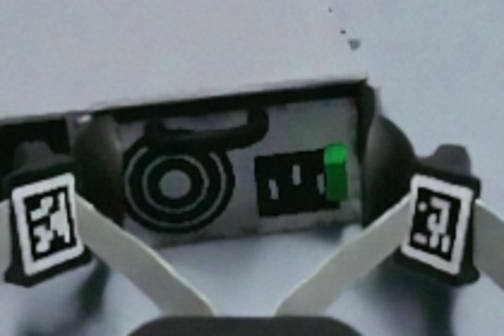

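execute_actions(actions=[{"r1":{"base":{"strafe_m":0.0015},"joints":{"arm_m":0.2505,"gripper_m":0.05}}}], cameras=[])

execute_actions(actions=[{"r1":{"joints":{"arm_m":0.2525,"gripper_m":0.032,"wrist_yaw_rad":-0.02}}}], cameras=[])

execute_actions(actions=[{"r1":{"joints":{"arm_m":0.2555,"gripper_m":0.018,"lift_m":0.687}}}], cameras=[])

execute_actions(actions=[{"r1":{"joints":{"arm_m":0.2585,"gripper_m":0.004,"lift_m":0.6855}}}], cameras=["r1_wrist_camera"])

zoom_image(camera="r1_wrist_camera", region=[190, 190, 400, 330])

Scene clock: 649.70 s.
r1.base_odometry: x=-0.345 y=+0.809 heading=+2.481 (m, m, rad; r1's odometry frame)
r1.turned_by_wheels: +0.000 (rad since the last result)
r1.turned_by_imu: +0.000 (rad since the last result)
r1.base_tilt: forward=+0.0 right=-0.4 (deg)
r1.lidar_m: 0.38 0.41 1.69 1.65 1.85 1.67 1.58 1.68 2.28 2.47 0.52 0.41
r1.base_status: done
r1.joint_positions: lift_m=+0.688 arm_m=+0.249 wrist_yaw_rad=-0.035 wrist_pitch_rad=+0.222 wrist_roll_rad=+0.120 gripper_m=+0.050
r1.joint_status: all done
r1.motor_effort: lift_m=+17(17) arm_m=+9(9) wrist_yaw_rad=-3(1) wrist_pitch_rad=-7(10) wrist_roll_rad=+0(0) gripper_m=-4(3) wheel_0=-1(6) wheel_1=+1(5) wheel_2=+0(0) (%)
r1.hand_pose: x=+0.6980 y=-0.0972 z=+0.8028 quat_wxyz=(+0.992, +0.061, +0.110, -0.024) (m; r1's base frame)
r1.wrist_depth_mm: - - - - - - - / - - - - - - - / - - - - - - 683 / - - 340 343 439 418 399 / - 282 245 249 306 290 281 / 263 251 224 229 200 224 216 / 208 199 206 - 191 179 181
r2.base_odometry: x=+0.797 y=-1.247 heading=-2.454 (m, m, rad; r2's odometry frame)
r2.turned_by_wheels: +0.000 (rad since the last result)
r2.turned_by_imu: +0.000 (rad since the last result)
r2.base_tilt: forward=+0.1 right=-0.2 (deg)
r2.lidar_m: 0.80 0.85 1.47 2.43 2.52 0.70 0.64 0.69 2.37 2.29 1.47 0.83
r2.base_status: not commanded
r2.joint_positions: lift_m=+1.100 arm_m=+0.002 wrist_yaw_rad=+0.000 wrist_pitch_rad=+1.101 wrist_roll_rad=+0.012 gripper_m=+0.110
r2.joint_status: not commanded
r2.motor_effort: lift_m=+23(23) arm_m=+0(1) wrist_yaw_rad=+0(1) wrist_pitch_rad=-2(3) wrist_roll_rad=-1(1) gripper_m=-2(0) wheel_0=+3(3) wheel_1=+3(3) wheel_2=-2(2) (%)
r2.hand_pose: x=+0.3032 y=-0.0874 z=+1.0208 quat_wxyz=(+0.852, +0.005, +0.523, -0.003) (m; r2's base frame)
r2.wrist_depth_mm: 891 904 904 917 931 931 931 / 1060 1060 1078 1078 1098 1098 1138 / 1281 1308 1308 1336 1366 1366 1397 / 1397 1430 1430 1397 1397 1397 1430 / 1308 1308 1308 1336 1308 1336 1336 / 1205 1229 214 1229 205 1229 1255 / 1138 1138 1138 123 1118 1138 1138
pictures: none
No camera images: the call's "cameras" was empty. Leave "cameras" out to get every camera's image.

Scene clock: 650.60 s.
r1.base_odometry: x=-0.345 y=+0.809 heading=+2.481 (m, m, rad; r1's odometry frame)
r1.turned_by_wheels: +0.000 (rad since the last result)
r1.turned_by_imu: +0.000 (rad since the last result)
r1.base_tilt: forward=+0.0 right=-0.3 (deg)
r1.lidar_m: 0.37 0.41 1.66 1.65 1.88 1.68 1.60 1.67 2.33 2.44 0.57 0.39
r1.base_status: not commanded
r1.joint_positions: lift_m=+0.688 arm_m=+0.251 wrist_yaw_rad=-0.023 wrist_pitch_rad=+0.223 wrist_roll_rad=+0.120 gripper_m=+0.032
r1.joint_status: all done
r1.motor_effort: lift_m=+17(17) arm_m=+9(10) wrist_yaw_rad=+7(8) wrist_pitch_rad=-8(8) wrist_roll_rad=-1(2) gripper_m=-7(7) wheel_0=-1(2) wheel_1=+0(1) wheel_2=-1(1) (%)
r1.hand_pose: x=+0.7011 y=-0.0940 z=+0.8027 quat_wxyz=(+0.992, +0.061, +0.110, -0.018) (m; r1's base frame)
r1.wrist_depth_mm: - - - - - - - / - - - - - - - / - - - - - - 683 / - - 338 322 439 415 399 / - 277 243 245 303 289 281 / 263 247 193 229 195 222 215 / 206 198 205 - 191 178 181
r2.base_odometry: x=+0.797 y=-1.247 heading=-2.454 (m, m, rad; r2's odometry frame)
r2.turned_by_wheels: +0.000 (rad since the last result)
r2.turned_by_imu: +0.000 (rad since the last result)
r2.base_tilt: forward=+0.1 right=-0.2 (deg)
r2.lidar_m: 0.80 0.84 1.49 2.43 2.54 0.70 0.66 0.70 2.39 2.28 1.46 0.83
r2.base_status: not commanded
r2.joint_positions: lift_m=+1.100 arm_m=+0.002 wrist_yaw_rad=+0.000 wrist_pitch_rad=+1.101 wrist_roll_rad=+0.012 gripper_m=+0.110
r2.joint_status: not commanded
r2.motor_effort: lift_m=+23(23) arm_m=-1(1) wrist_yaw_rad=+0(0) wrist_pitch_rad=-2(2) wrist_roll_rad=-1(3) gripper_m=-1(2) wheel_0=+3(3) wheel_1=+3(3) wheel_2=-2(2) (%)
r2.hand_pose: x=+0.3032 y=-0.0874 z=+1.0208 quat_wxyz=(+0.852, +0.005, +0.523, -0.003) (m; r2's base frame)
r2.wrist_depth_mm: 891 904 904 917 931 931 931 / 1042 1060 1060 1078 1098 1118 1138 / 1281 1308 1336 1336 1366 1366 1397 / 1430 1430 1397 1430 1430 1430 1430 / 1336 1336 1308 1308 1308 1308 1336 / 1205 1205 213 1205 205 1229 1229 / 1138 1118 1160 124 1160 1138 1138
pictures: none
No camera images: the call's "cameras" was empty. Leave "cameras" out to get every camera's image.

Scene clock: 651.43 s.
r1.base_odometry: x=-0.345 y=+0.809 heading=+2.481 (m, m, rad; r1's odometry frame)
r1.turned_by_wheels: +0.000 (rad since the last result)
r1.turned_by_imu: +0.000 (rad since the last result)
r1.base_tilt: forward=-0.1 right=-0.3 (deg)
r1.lidar_m: 0.38 0.40 1.70 1.62 1.88 1.64 1.59 1.69 2.31 2.44 0.57 0.36
r1.base_status: not commanded
r1.joint_positions: lift_m=+0.687 arm_m=+0.254 wrist_yaw_rad=-0.022 wrist_pitch_rad=+0.223 wrist_roll_rad=+0.120 gripper_m=+0.018
r1.joint_status: all done
r1.motor_effort: lift_m=+17(17) arm_m=+9(10) wrist_yaw_rad=+5(14) wrist_pitch_rad=-8(8) wrist_roll_rad=+2(1) gripper_m=-15(17) wheel_0=-1(1) wheel_1=+0(0) wheel_2=-2(2) (%)
r1.hand_pose: x=+0.7041 y=-0.0936 z=+0.8018 quat_wxyz=(+0.992, +0.061, +0.110, -0.018) (m; r1's base frame)
r1.wrist_depth_mm: - - - - - - - / - - - - - - - / - - - - - - 683 / - - 332 315 436 413 394 / - 271 238 241 297 289 278 / 258 241 194 228 187 222 214 / 206 197 203 - 190 177 179
r2.base_odometry: x=+0.797 y=-1.247 heading=-2.454 (m, m, rad; r2's odometry frame)
r2.turned_by_wheels: +0.000 (rad since the last result)
r2.turned_by_imu: +0.000 (rad since the last result)
r2.base_tilt: forward=+0.1 right=-0.2 (deg)
r2.lidar_m: 0.80 0.85 1.48 2.42 2.57 0.67 0.65 0.70 2.36 2.28 1.50 0.82
r2.base_status: not commanded
r2.joint_positions: lift_m=+1.100 arm_m=+0.002 wrist_yaw_rad=+0.000 wrist_pitch_rad=+1.101 wrist_roll_rad=+0.012 gripper_m=+0.110
r2.joint_status: not commanded
r2.motor_effort: lift_m=+23(23) arm_m=-1(1) wrist_yaw_rad=+0(0) wrist_pitch_rad=-3(2) wrist_roll_rad=-1(3) gripper_m=-2(0) wheel_0=+3(3) wheel_1=+3(3) wheel_2=-3(2) (%)
r2.hand_pose: x=+0.3032 y=-0.0874 z=+1.0208 quat_wxyz=(+0.852, +0.005, +0.523, -0.003) (m; r2's base frame)
r2.wrist_depth_mm: 891 904 904 917 931 931 946 / 1060 1078 1060 1078 1098 1118 1118 / 1281 1281 1308 1336 1336 1336 1366 / 1397 1430 1430 1430 1464 1430 1430 / 1308 1308 1308 1308 1308 1336 1308 / 1205 1205 213 1205 205 1229 1229 / 1138 1118 1160 124 1160 1138 1138
pictures: none
No camera images: the call's "cameras" was empty. Leave "cameras" out to get every camera's image.

Scene clock: 652.27 s.
r1.base_odometry: x=-0.345 y=+0.809 heading=+2.481 (m, m, rad; r1's odometry frame)
r1.turned_by_wheels: +0.000 (rad since the last result)
r1.turned_by_imu: +0.000 (rad since the last result)
r1.base_tilt: forward=-0.1 right=-0.4 (deg)
r1.lidar_m: 0.37 0.43 1.67 1.64 1.88 1.66 1.58 1.65 2.29 2.46 0.56 0.41
r1.base_status: not commanded
r1.joint_positions: lift_m=+0.686 arm_m=+0.257 wrist_yaw_rad=-0.022 wrist_pitch_rad=+0.223 wrist_roll_rad=+0.119 gripper_m=+0.005
r1.joint_status: all done
r1.motor_effort: lift_m=+16(15) arm_m=+8(13) wrist_yaw_rad=+4(14) wrist_pitch_rad=-6(9) wrist_roll_rad=+3(1) gripper_m=-23(23) wheel_0=-1(1) wheel_1=+0(0) wheel_2=-1(3) (%)
r1.hand_pose: x=+0.7073 y=-0.0936 z=+0.8003 quat_wxyz=(+0.992, +0.061, +0.110, -0.018) (m; r1's base frame)
r1.wrist_depth_mm: - - - - - - - / - - - - - - - / - - - - - - 676 / - - 329 314 433 410 392 / - 271 234 238 296 286 273 / 256 229 187 227 186 218 212 / 203 195 202 - 189 176 178
r2.base_odometry: x=+0.797 y=-1.247 heading=-2.454 (m, m, rad; r2's odometry frame)
r2.turned_by_wheels: +0.000 (rad since the last result)
r2.turned_by_imu: +0.000 (rad since the last result)
r2.base_tilt: forward=+0.1 right=-0.2 (deg)
r2.lidar_m: 0.78 0.85 1.47 2.42 2.51 0.69 0.66 0.69 2.42 2.29 1.46 0.84
r2.base_status: not commanded
r2.joint_positions: lift_m=+1.100 arm_m=+0.002 wrist_yaw_rad=+0.000 wrist_pitch_rad=+1.101 wrist_roll_rad=+0.012 gripper_m=+0.110
r2.joint_status: not commanded
r2.motor_effort: lift_m=+23(23) arm_m=-1(0) wrist_yaw_rad=+0(0) wrist_pitch_rad=-2(3) wrist_roll_rad=-3(1) gripper_m=-2(1) wheel_0=+3(3) wheel_1=+3(3) wheel_2=-2(3) (%)
r2.hand_pose: x=+0.3032 y=-0.0874 z=+1.0208 quat_wxyz=(+0.852, +0.005, +0.523, -0.003) (m; r2's base frame)
r2.wrist_depth_mm: 891 904 904 917 931 946 946 / 1060 1042 1078 1078 1098 1118 1138 / 1281 1281 1308 1308 1336 1366 1366 / 1430 1430 1430 1430 1430 1430 1397 / 1336 1308 1336 1308 1336 1308 1308 / 1229 1205 213 1229 206 1255 1205 / 1138 1138 1138 124 1118 1138 1138
pictures: r1_wrist_camera
camera_calibration (this result's frames):
r1_wrist_camera: T_world_to_cam=[[-0.0802128, -0.991081, -0.106413, 0.0411637], [-0.256245, 0.123672, -0.958668, 1.00591], [0.963278, -0.0496296, -0.26388, -0.246382], [0, 0, 0, 1]] pos_world=[0.498396, -0.0958339, 0.903697]
Images, in order (width x height): r1_wrist_camera 616x392.

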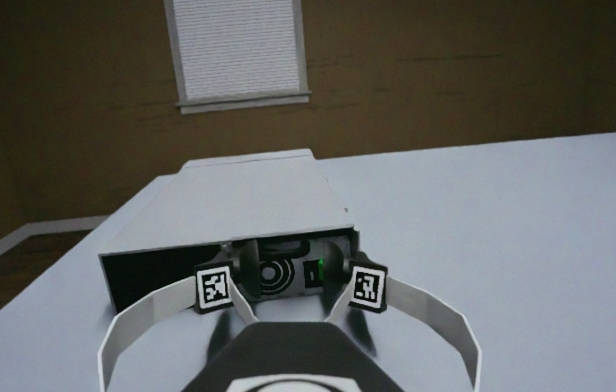

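Region (190, 190, 400, 330) of r1_wrist_camera's 616x392 image, scaled by 2.400.

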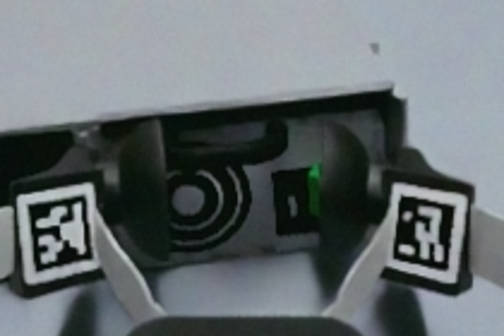

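execute_actions(actions=[{"r1":{"joints":{"gripper_m":-0.003,"lift_m":0.685}}}], cameras=[])

execute_actions(actions=[{"r1":{"joints":{"arm_m":0.2605,"gripper_m":-0.011,"lift_m":0.6845}}}], cameras=[])

execute_actions(actions=[{"r1":{"joints":{"arm_m":0.2625,"gripper_m":-0.020,"lift_m":0.684}}}], cameras=[])

execute_actions(actions=[{"r1":{"base":{"strafe_m":-0.002},"joints":{"arm_m":0.2645,"gripper_m":-0.029,"lift_m":0.683}}}], cameras=[])

execute_actions(actions=[{"r1":{"joints":{"arm_m":0.2665,"gripper_m":-0.038,"lift_m":0.6825}}}], cameras=["r1_wrist_camera"])

zoom_image(camera="r1_wrist_camera", region=[190, 190, 400, 330])

Scene clock: 653.23 s.
r1.base_odometry: x=-0.345 y=+0.809 heading=+2.481 (m, m, rad; r1's odometry frame)
r1.turned_by_wheels: +0.000 (rad since the last result)
r1.turned_by_imu: +0.000 (rad since the last result)
r1.base_tilt: forward=+0.0 right=-0.3 (deg)
r1.lidar_m: 0.37 0.40 1.68 1.66 1.87 1.68 1.57 1.67 2.28 2.45 0.57 0.41
r1.base_status: not commanded
r1.joint_positions: lift_m=+0.685 arm_m=+0.257 wrist_yaw_rad=-0.020 wrist_pitch_rad=+0.222 wrist_roll_rad=+0.119 gripper_m=-0.002
r1.joint_status: all done
r1.motor_effort: lift_m=+17(18) arm_m=+6(8) wrist_yaw_rad=-3(5) wrist_pitch_rad=-7(7) wrist_roll_rad=+0(2) gripper_m=-25(27) wheel_0=-1(1) wheel_1=+0(1) wheel_2=+1(1) (%)
r1.hand_pose: x=+0.7079 y=-0.0929 z=+0.7999 quat_wxyz=(+0.992, +0.060, +0.110, -0.016) (m; r1's base frame)
r1.wrist_depth_mm: - - - - - - - / - - - - - - - / - - - - - - 676 / - - 330 314 436 407 392 / - 268 233 236 293 286 273 / 258 224 204 228 190 216 211 / 204 195 202 - 189 176 177
r2.base_odometry: x=+0.797 y=-1.247 heading=-2.454 (m, m, rad; r2's odometry frame)
r2.turned_by_wheels: +0.000 (rad since the last result)
r2.turned_by_imu: +0.000 (rad since the last result)
r2.base_tilt: forward=+0.1 right=-0.2 (deg)
r2.lidar_m: 0.79 0.84 1.48 2.43 2.53 0.69 0.65 0.69 2.37 2.27 1.47 0.84
r2.base_status: not commanded
r2.joint_positions: lift_m=+1.100 arm_m=+0.002 wrist_yaw_rad=+0.000 wrist_pitch_rad=+1.101 wrist_roll_rad=+0.012 gripper_m=+0.110
r2.joint_status: not commanded
r2.motor_effort: lift_m=+23(23) arm_m=-1(0) wrist_yaw_rad=+0(0) wrist_pitch_rad=-2(2) wrist_roll_rad=-3(0) gripper_m=+0(2) wheel_0=+3(3) wheel_1=+3(3) wheel_2=-2(2) (%)
r2.hand_pose: x=+0.3032 y=-0.0874 z=+1.0208 quat_wxyz=(+0.852, +0.005, +0.523, -0.003) (m; r2's base frame)
r2.wrist_depth_mm: 891 904 904 917 931 931 946 / 1060 1060 1078 1060 1098 1118 1118 / 1281 1308 1281 1336 1366 1397 1397 / 1397 1397 1430 1430 1464 1430 1430 / 1336 1308 1308 1308 1336 1308 1308 / 1229 1182 214 1255 206 1255 1255 / 1138 1118 1118 124 1138 1138 1138
pictures: none
No camera images: the call's "cameras" was empty. Leave "cameras" out to get every camera's image.

Scene clock: 653.87 s.
r1.base_odometry: x=-0.345 y=+0.809 heading=+2.481 (m, m, rad; r1's odometry frame)
r1.turned_by_wheels: +0.000 (rad since the last result)
r1.turned_by_imu: +0.000 (rad since the last result)
r1.base_tilt: forward=-0.1 right=-0.3 (deg)
r1.lidar_m: 0.37 0.41 1.69 1.64 1.86 1.67 1.58 1.67 2.28 2.47 0.54 0.40
r1.base_status: not commanded
r1.joint_positions: lift_m=+0.685 arm_m=+0.259 wrist_yaw_rad=-0.020 wrist_pitch_rad=+0.222 wrist_roll_rad=+0.119 gripper_m=-0.010
r1.joint_status: all done
r1.motor_effort: lift_m=+17(17) arm_m=+7(10) wrist_yaw_rad=-1(3) wrist_pitch_rad=-5(7) wrist_roll_rad=-1(2) gripper_m=-28(26) wheel_0=-1(1) wheel_1=+0(0) wheel_2=+1(1) (%)
r1.hand_pose: x=+0.7098 y=-0.0930 z=+0.7995 quat_wxyz=(+0.992, +0.060, +0.110, -0.016) (m; r1's base frame)
r1.wrist_depth_mm: - - - - - - - / - - - - - - - / - - - - - - 668 / - - 329 312 433 407 392 / - 268 234 235 294 285 273 / 256 223 187 227 186 214 211 / 202 196 201 - 188 174 177
r2.base_odometry: x=+0.797 y=-1.247 heading=-2.454 (m, m, rad; r2's odometry frame)
r2.turned_by_wheels: +0.000 (rad since the last result)
r2.turned_by_imu: +0.000 (rad since the last result)
r2.base_tilt: forward=+0.1 right=-0.2 (deg)
r2.lidar_m: 0.79 0.85 1.51 2.44 2.56 0.72 0.67 0.70 2.38 2.29 1.47 0.83
r2.base_status: not commanded
r2.joint_positions: lift_m=+1.100 arm_m=+0.002 wrist_yaw_rad=+0.000 wrist_pitch_rad=+1.101 wrist_roll_rad=+0.012 gripper_m=+0.110
r2.joint_status: not commanded
r2.motor_effort: lift_m=+23(23) arm_m=-1(0) wrist_yaw_rad=+0(0) wrist_pitch_rad=-3(3) wrist_roll_rad=-1(1) gripper_m=-2(1) wheel_0=+3(3) wheel_1=+3(3) wheel_2=-2(2) (%)
r2.hand_pose: x=+0.3032 y=-0.0874 z=+1.0208 quat_wxyz=(+0.852, +0.005, +0.523, -0.003) (m; r2's base frame)
r2.wrist_depth_mm: 891 904 904 917 917 946 960 / 1060 1078 1060 1078 1098 1098 1138 / 1281 1308 1308 1308 1336 1366 1366 / 1397 1397 1397 1430 1430 1430 1430 / 1308 1336 1308 1336 1308 1336 1336 / 1229 1205 214 1229 205 1229 1255 / 1160 1118 1138 124 1138 1138 1160
pictures: none
No camera images: the call's "cameras" was empty. Leave "cameras" out to get every camera's image.

Scene clock: 654.53 s.
r1.base_odometry: x=-0.345 y=+0.809 heading=+2.481 (m, m, rad; r1's odometry frame)
r1.turned_by_wheels: +0.000 (rad since the last result)
r1.turned_by_imu: +0.000 (rad since the last result)
r1.base_tilt: forward=-0.1 right=-0.4 (deg)
r1.lidar_m: 0.38 0.42 1.68 1.63 1.87 1.65 1.61 1.69 2.29 2.46 0.53 0.39
r1.base_status: not commanded
r1.joint_positions: lift_m=+0.684 arm_m=+0.261 wrist_yaw_rad=-0.020 wrist_pitch_rad=+0.222 wrist_roll_rad=+0.119 gripper_m=-0.019
r1.joint_status: all done
r1.motor_effort: lift_m=+16(17) arm_m=+7(8) wrist_yaw_rad=-2(4) wrist_pitch_rad=-6(7) wrist_roll_rad=+0(2) gripper_m=-30(28) wheel_0=-1(1) wheel_1=+0(0) wheel_2=+1(1) (%)
r1.hand_pose: x=+0.7118 y=-0.0929 z=+0.7990 quat_wxyz=(+0.992, +0.060, +0.110, -0.016) (m; r1's base frame)
r1.wrist_depth_mm: - - - - - - - / - - - - - - - / - - - - - - 676 / - - 325 309 433 407 389 / - 268 231 234 294 282 273 / 255 164 198 226 185 213 210 / 201 194 200 - 187 174 177
r2.base_odometry: x=+0.797 y=-1.247 heading=-2.454 (m, m, rad; r2's odometry frame)
r2.turned_by_wheels: +0.000 (rad since the last result)
r2.turned_by_imu: +0.000 (rad since the last result)
r2.base_tilt: forward=+0.2 right=-0.1 (deg)
r2.lidar_m: 0.80 0.84 1.47 2.41 2.52 0.68 0.65 0.69 2.38 2.29 1.48 0.84
r2.base_status: not commanded
r2.joint_positions: lift_m=+1.100 arm_m=+0.002 wrist_yaw_rad=+0.000 wrist_pitch_rad=+1.101 wrist_roll_rad=+0.012 gripper_m=+0.110
r2.joint_status: not commanded
r2.motor_effort: lift_m=+23(23) arm_m=-1(0) wrist_yaw_rad=+0(0) wrist_pitch_rad=-2(2) wrist_roll_rad=+2(2) gripper_m=-1(2) wheel_0=+3(3) wheel_1=+3(3) wheel_2=-2(2) (%)
r2.hand_pose: x=+0.3032 y=-0.0874 z=+1.0208 quat_wxyz=(+0.852, +0.005, +0.523, -0.003) (m; r2's base frame)
r2.wrist_depth_mm: 904 904 917 917 931 931 946 / 1060 1060 1078 1060 1118 1098 1118 / 1281 1308 1336 1336 1366 1366 1397 / 1430 1464 1430 1430 1397 1430 1397 / 1308 1281 1336 1281 1308 1308 1336 / 1205 1229 214 1205 205 1255 1229 / 1160 1118 1160 124 1138 1138 1118
pictures: none
No camera images: the call's "cameras" was empty. Leave "cameras" out to get every camera's image.

Scene clock: 655.20 s.
r1.base_odometry: x=-0.344 y=+0.810 heading=+2.481 (m, m, rad; r1's odometry frame)
r1.turned_by_wheels: +0.000 (rad since the last result)
r1.turned_by_imu: +0.000 (rad since the last result)
r1.base_tilt: forward=+0.0 right=-0.3 (deg)
r1.lidar_m: 0.39 0.41 1.67 1.65 1.86 1.67 1.61 1.69 2.31 2.47 0.56 0.40
r1.base_status: done
r1.joint_positions: lift_m=+0.683 arm_m=+0.263 wrist_yaw_rad=-0.018 wrist_pitch_rad=+0.222 wrist_roll_rad=+0.119 gripper_m=-0.028
r1.joint_status: all done
r1.motor_effort: lift_m=+17(17) arm_m=+7(11) wrist_yaw_rad=-6(6) wrist_pitch_rad=-6(7) wrist_roll_rad=+4(2) gripper_m=-30(30) wheel_0=+0(4) wheel_1=+0(4) wheel_2=+2(2) (%)
r1.hand_pose: x=+0.7139 y=-0.0926 z=+0.7980 quat_wxyz=(+0.992, +0.060, +0.110, -0.016) (m; r1's base frame)
r1.wrist_depth_mm: - - - - - - - / - - - - - - - / - - - - - - 668 / - - 325 306 430 404 387 / - 260 229 231 289 281 271 / 254 166 198 229 183 204 210 / 205 194 198 - 186 172 176
r2.base_odometry: x=+0.797 y=-1.247 heading=-2.454 (m, m, rad; r2's odometry frame)
r2.turned_by_wheels: +0.000 (rad since the last result)
r2.turned_by_imu: +0.000 (rad since the last result)
r2.base_tilt: forward=+0.1 right=-0.2 (deg)
r2.lidar_m: 0.79 0.82 1.48 2.44 2.54 0.70 0.67 0.67 2.36 2.28 1.47 0.83
r2.base_status: not commanded
r2.joint_positions: lift_m=+1.100 arm_m=+0.002 wrist_yaw_rad=+0.000 wrist_pitch_rad=+1.101 wrist_roll_rad=+0.012 gripper_m=+0.110
r2.joint_status: not commanded
r2.motor_effort: lift_m=+23(23) arm_m=+0(0) wrist_yaw_rad=+0(0) wrist_pitch_rad=-2(3) wrist_roll_rad=-2(2) gripper_m=+0(1) wheel_0=+3(3) wheel_1=+3(3) wheel_2=-2(2) (%)
r2.hand_pose: x=+0.3032 y=-0.0874 z=+1.0208 quat_wxyz=(+0.852, +0.005, +0.523, -0.003) (m; r2's base frame)
r2.wrist_depth_mm: 904 904 904 917 931 931 946 / 1060 1060 1078 1078 1098 1098 1138 / 1255 1281 1308 1336 1336 1366 1366 / 1430 1430 1397 1430 1430 1430 1464 / 1308 1336 1308 1336 1336 1308 1336 / 1229 1205 213 1255 205 1229 1205 / 1160 1138 1138 124 1160 1118 1160
pictures: none
No camera images: the call's "cameras" was empty. Leave "cameras" out to get every camera's image.

Scene clock: 655.87 s.
r1.base_odometry: x=-0.344 y=+0.810 heading=+2.481 (m, m, rad; r1's odometry frame)
r1.turned_by_wheels: +0.000 (rad since the last result)
r1.turned_by_imu: +0.000 (rad since the last result)
r1.base_tilt: forward=+0.0 right=-0.4 (deg)
r1.lidar_m: 0.37 0.42 1.69 1.62 1.87 1.67 1.60 1.66 2.31 2.43 0.56 0.39
r1.base_status: not commanded
r1.joint_positions: lift_m=+0.683 arm_m=+0.265 wrist_yaw_rad=-0.018 wrist_pitch_rad=+0.222 wrist_roll_rad=+0.119 gripper_m=-0.037
r1.joint_status: all done
r1.motor_effort: lift_m=+17(17) arm_m=+7(11) wrist_yaw_rad=-7(6) wrist_pitch_rad=-7(7) wrist_roll_rad=+2(1) gripper_m=-32(31) wheel_0=+1(0) wheel_1=+0(0) wheel_2=+2(2) (%)
r1.hand_pose: x=+0.7160 y=-0.0925 z=+0.7975 quat_wxyz=(+0.992, +0.060, +0.110, -0.016) (m; r1's base frame)
r1.wrist_depth_mm: - - - - - - - / - - - - - - - / - - - - - - 668 / - - 320 307 430 402 384 / - 254 227 229 290 282 272 / 252 166 203 223 182 201 208 / 196 193 198 - 185 174 175
r2.base_odometry: x=+0.797 y=-1.247 heading=-2.454 (m, m, rad; r2's odometry frame)
r2.turned_by_wheels: +0.000 (rad since the last result)
r2.turned_by_imu: +0.000 (rad since the last result)
r2.base_tilt: forward=+0.1 right=-0.2 (deg)
r2.lidar_m: 0.81 0.85 1.46 2.43 2.54 0.70 0.66 0.73 2.38 2.27 1.47 0.84
r2.base_status: not commanded
r2.joint_positions: lift_m=+1.100 arm_m=+0.002 wrist_yaw_rad=+0.000 wrist_pitch_rad=+1.101 wrist_roll_rad=+0.012 gripper_m=+0.110
r2.joint_status: not commanded
r2.motor_effort: lift_m=+23(22) arm_m=+0(1) wrist_yaw_rad=+0(0) wrist_pitch_rad=-2(3) wrist_roll_rad=+0(1) gripper_m=-1(2) wheel_0=+3(3) wheel_1=+3(3) wheel_2=-2(2) (%)
r2.hand_pose: x=+0.3032 y=-0.0874 z=+1.0208 quat_wxyz=(+0.852, +0.005, +0.523, -0.003) (m; r2's base frame)
r2.wrist_depth_mm: 904 904 904 917 917 931 946 / 1042 1060 1078 1078 1098 1118 1138 / 1281 1281 1308 1336 1336 1336 1366 / 1430 1430 1430 1430 1430 1430 1464 / 1308 1308 1308 1308 1336 1308 1308 / 1255 1205 214 1229 205 1229 1229 / 1138 1138 1138 124 1160 1138 1160
pictures: r1_wrist_camera
camera_calibration (this result's frames):
r1_wrist_camera: T_world_to_cam=[[-0.0760916, -0.991468, -0.105839, 0.039211], [-0.255863, 0.122008, -0.958983, 1.00519], [0.963714, -0.0458902, -0.262964, -0.256165], [0, 0, 0, 1]] pos_world=[0.507045, -0.0955209, 0.900751]
Images, in order (width x height): r1_wrist_camera 616x392.

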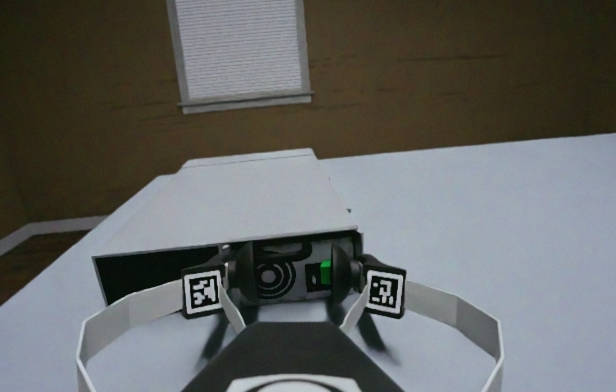

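Region (190, 190, 400, 330) of r1_wrist_camera's 616x392 image, scaled by 2.400.

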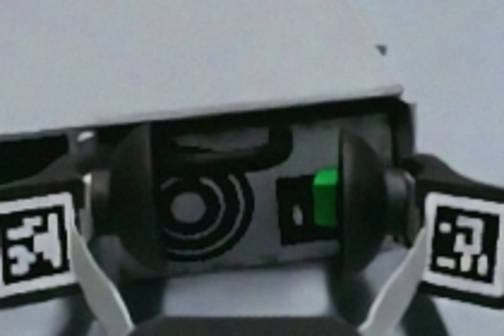

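execute_actions(actions=[{"r1":{"base":{"strafe_m":-0.002},"joints":{"arm_m":0.263}}}], cameras=[])

execute_actions(actions=[{"r1":{"joints":{"arm_m":0.2618,"lift_m":0.684}}}], cameras=["r1_wrist_camera"])

zoom_image(camera="r1_wrist_camera", region=[190, 190, 400, 330])

Scene clock: 656.57 s.
r1.base_odometry: x=-0.343 y=+0.812 heading=+2.481 (m, m, rad; r1's odometry frame)
r1.turned_by_wheels: +0.000 (rad since the last result)
r1.turned_by_imu: +0.000 (rad since the last result)
r1.base_tilt: forward=+0.0 right=-0.4 (deg)
r1.lidar_m: 0.36 0.40 1.68 1.63 1.86 1.67 1.59 1.66 2.31 2.46 0.57 0.37
r1.base_status: done
r1.joint_positions: lift_m=+0.683 arm_m=+0.265 wrist_yaw_rad=-0.017 wrist_pitch_rad=+0.222 wrist_roll_rad=+0.119 gripper_m=-0.037
r1.joint_status: all done
r1.motor_effort: lift_m=+17(17) arm_m=-11(11) wrist_yaw_rad=-10(13) wrist_pitch_rad=-5(6) wrist_roll_rad=+3(1) gripper_m=-32(33) wheel_0=+1(4) wheel_1=+0(5) wheel_2=+3(4) (%)
r1.hand_pose: x=+0.7158 y=-0.0921 z=+0.7975 quat_wxyz=(+0.992, +0.060, +0.110, -0.015) (m; r1's base frame)
r1.wrist_depth_mm: - - - - - - - / - - - - - - - / - - - - - - 661 / - - 322 304 427 402 382 / - 254 227 230 291 282 271 / 254 166 202 224 182 202 208 / 195 193 198 - 186 174 175
r2.base_odometry: x=+0.797 y=-1.247 heading=-2.454 (m, m, rad; r2's odometry frame)
r2.turned_by_wheels: +0.000 (rad since the last result)
r2.turned_by_imu: +0.000 (rad since the last result)
r2.base_tilt: forward=+0.1 right=-0.1 (deg)
r2.lidar_m: 0.80 0.85 1.49 2.42 2.54 0.70 0.66 0.72 2.37 2.27 1.47 0.85
r2.base_status: not commanded
r2.joint_positions: lift_m=+1.100 arm_m=+0.002 wrist_yaw_rad=+0.000 wrist_pitch_rad=+1.101 wrist_roll_rad=+0.012 gripper_m=+0.110
r2.joint_status: not commanded
r2.motor_effort: lift_m=+23(23) arm_m=+0(0) wrist_yaw_rad=+0(0) wrist_pitch_rad=-3(2) wrist_roll_rad=-1(3) gripper_m=+0(1) wheel_0=+3(3) wheel_1=+3(3) wheel_2=-2(2) (%)
r2.hand_pose: x=+0.3032 y=-0.0874 z=+1.0208 quat_wxyz=(+0.852, +0.005, +0.523, -0.003) (m; r2's base frame)
r2.wrist_depth_mm: 891 904 917 904 931 931 946 / 1042 1060 1078 1078 1098 1098 1138 / 1281 1255 1308 1336 1366 1336 1366 / 1430 1430 1464 1430 1430 1430 1430 / 1308 1308 1308 1308 1336 1366 1308 / 1229 1205 214 1205 205 1205 1229 / 1160 1118 1138 124 1138 1118 1138
pictures: none
No camera images: the call's "cameras" was empty. Leave "cameras" out to get every camera's image.

Scene clock: 657.00 s.
r1.base_odometry: x=-0.343 y=+0.812 heading=+2.481 (m, m, rad; r1's odometry frame)
r1.turned_by_wheels: +0.000 (rad since the last result)
r1.turned_by_imu: +0.000 (rad since the last result)
r1.base_tilt: forward=+0.0 right=-0.4 (deg)
r1.lidar_m: 0.38 0.42 1.71 1.64 1.85 1.68 1.58 1.66 2.29 2.45 0.56 0.40
r1.base_status: not commanded
r1.joint_positions: lift_m=+0.684 arm_m=+0.264 wrist_yaw_rad=-0.015 wrist_pitch_rad=+0.222 wrist_roll_rad=+0.119 gripper_m=-0.037
r1.joint_status: all done
r1.on_its_own: wrist_yaw_rad is at rest, and its effort (-16) is outside its rest range (-13 to +13)
r1.motor_effort: lift_m=+24(23) arm_m=-13(13) wrist_yaw_rad=-16(15) wrist_pitch_rad=-7(5) wrist_roll_rad=+0(1) gripper_m=-35(33) wheel_0=+1(1) wheel_1=+0(0) wheel_2=+5(4) (%)
r1.hand_pose: x=+0.7150 y=-0.0917 z=+0.7984 quat_wxyz=(+0.992, +0.060, +0.110, -0.014) (m; r1's base frame)
r1.wrist_depth_mm: - - - - - - - / - - - - - - - / - - - - - - 676 / - - 322 306 430 402 387 / - 257 229 229 291 282 271 / 253 165 198 224 183 203 208 / 196 193 198 - 186 175 176
r2.base_odometry: x=+0.797 y=-1.247 heading=-2.454 (m, m, rad; r2's odometry frame)
r2.turned_by_wheels: +0.000 (rad since the last result)
r2.turned_by_imu: +0.000 (rad since the last result)
r2.base_tilt: forward=+0.2 right=-0.2 (deg)
r2.lidar_m: 0.80 0.83 1.45 2.45 2.51 0.71 0.66 0.70 2.37 2.28 1.49 0.85
r2.base_status: not commanded
r2.joint_positions: lift_m=+1.100 arm_m=+0.002 wrist_yaw_rad=+0.000 wrist_pitch_rad=+1.101 wrist_roll_rad=+0.012 gripper_m=+0.110
r2.joint_status: not commanded
r2.motor_effort: lift_m=+23(23) arm_m=+0(0) wrist_yaw_rad=+0(0) wrist_pitch_rad=-2(2) wrist_roll_rad=-2(1) gripper_m=-1(0) wheel_0=+3(3) wheel_1=+3(3) wheel_2=-2(2) (%)
r2.hand_pose: x=+0.3032 y=-0.0874 z=+1.0208 quat_wxyz=(+0.852, +0.005, +0.523, -0.003) (m; r2's base frame)
r2.wrist_depth_mm: 891 891 904 904 931 931 946 / 1042 1060 1060 1078 1098 1118 1118 / 1281 1308 1336 1308 1336 1366 1397 / 1397 1397 1430 1464 1430 1430 1430 / 1308 1308 1336 1308 1308 1308 1308 / 1229 1205 214 1229 205 1229 1255 / 1138 1138 1118 124 1138 1138 1138
pictures: r1_wrist_camera
camera_calibration (this result's frames):
r1_wrist_camera: T_world_to_cam=[[-0.0733063, -0.991679, -0.105826, 0.0379867], [-0.256269, 0.121279, -0.958967, 1.0059], [0.963822, -0.0431785, -0.263027, -0.2547], [0, 0, 0, 1]] pos_world=[0.50605, -0.0953206, 0.901648]
Images, in order (width x height): r1_wrist_camera 616x392.

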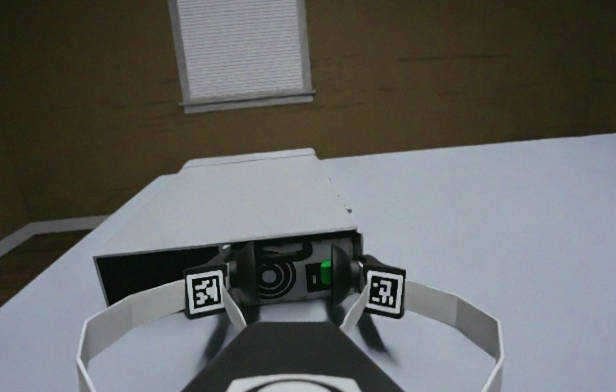

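Region (190, 190, 400, 330) of r1_wrist_camera's 616x392 image, scaled by 2.400.

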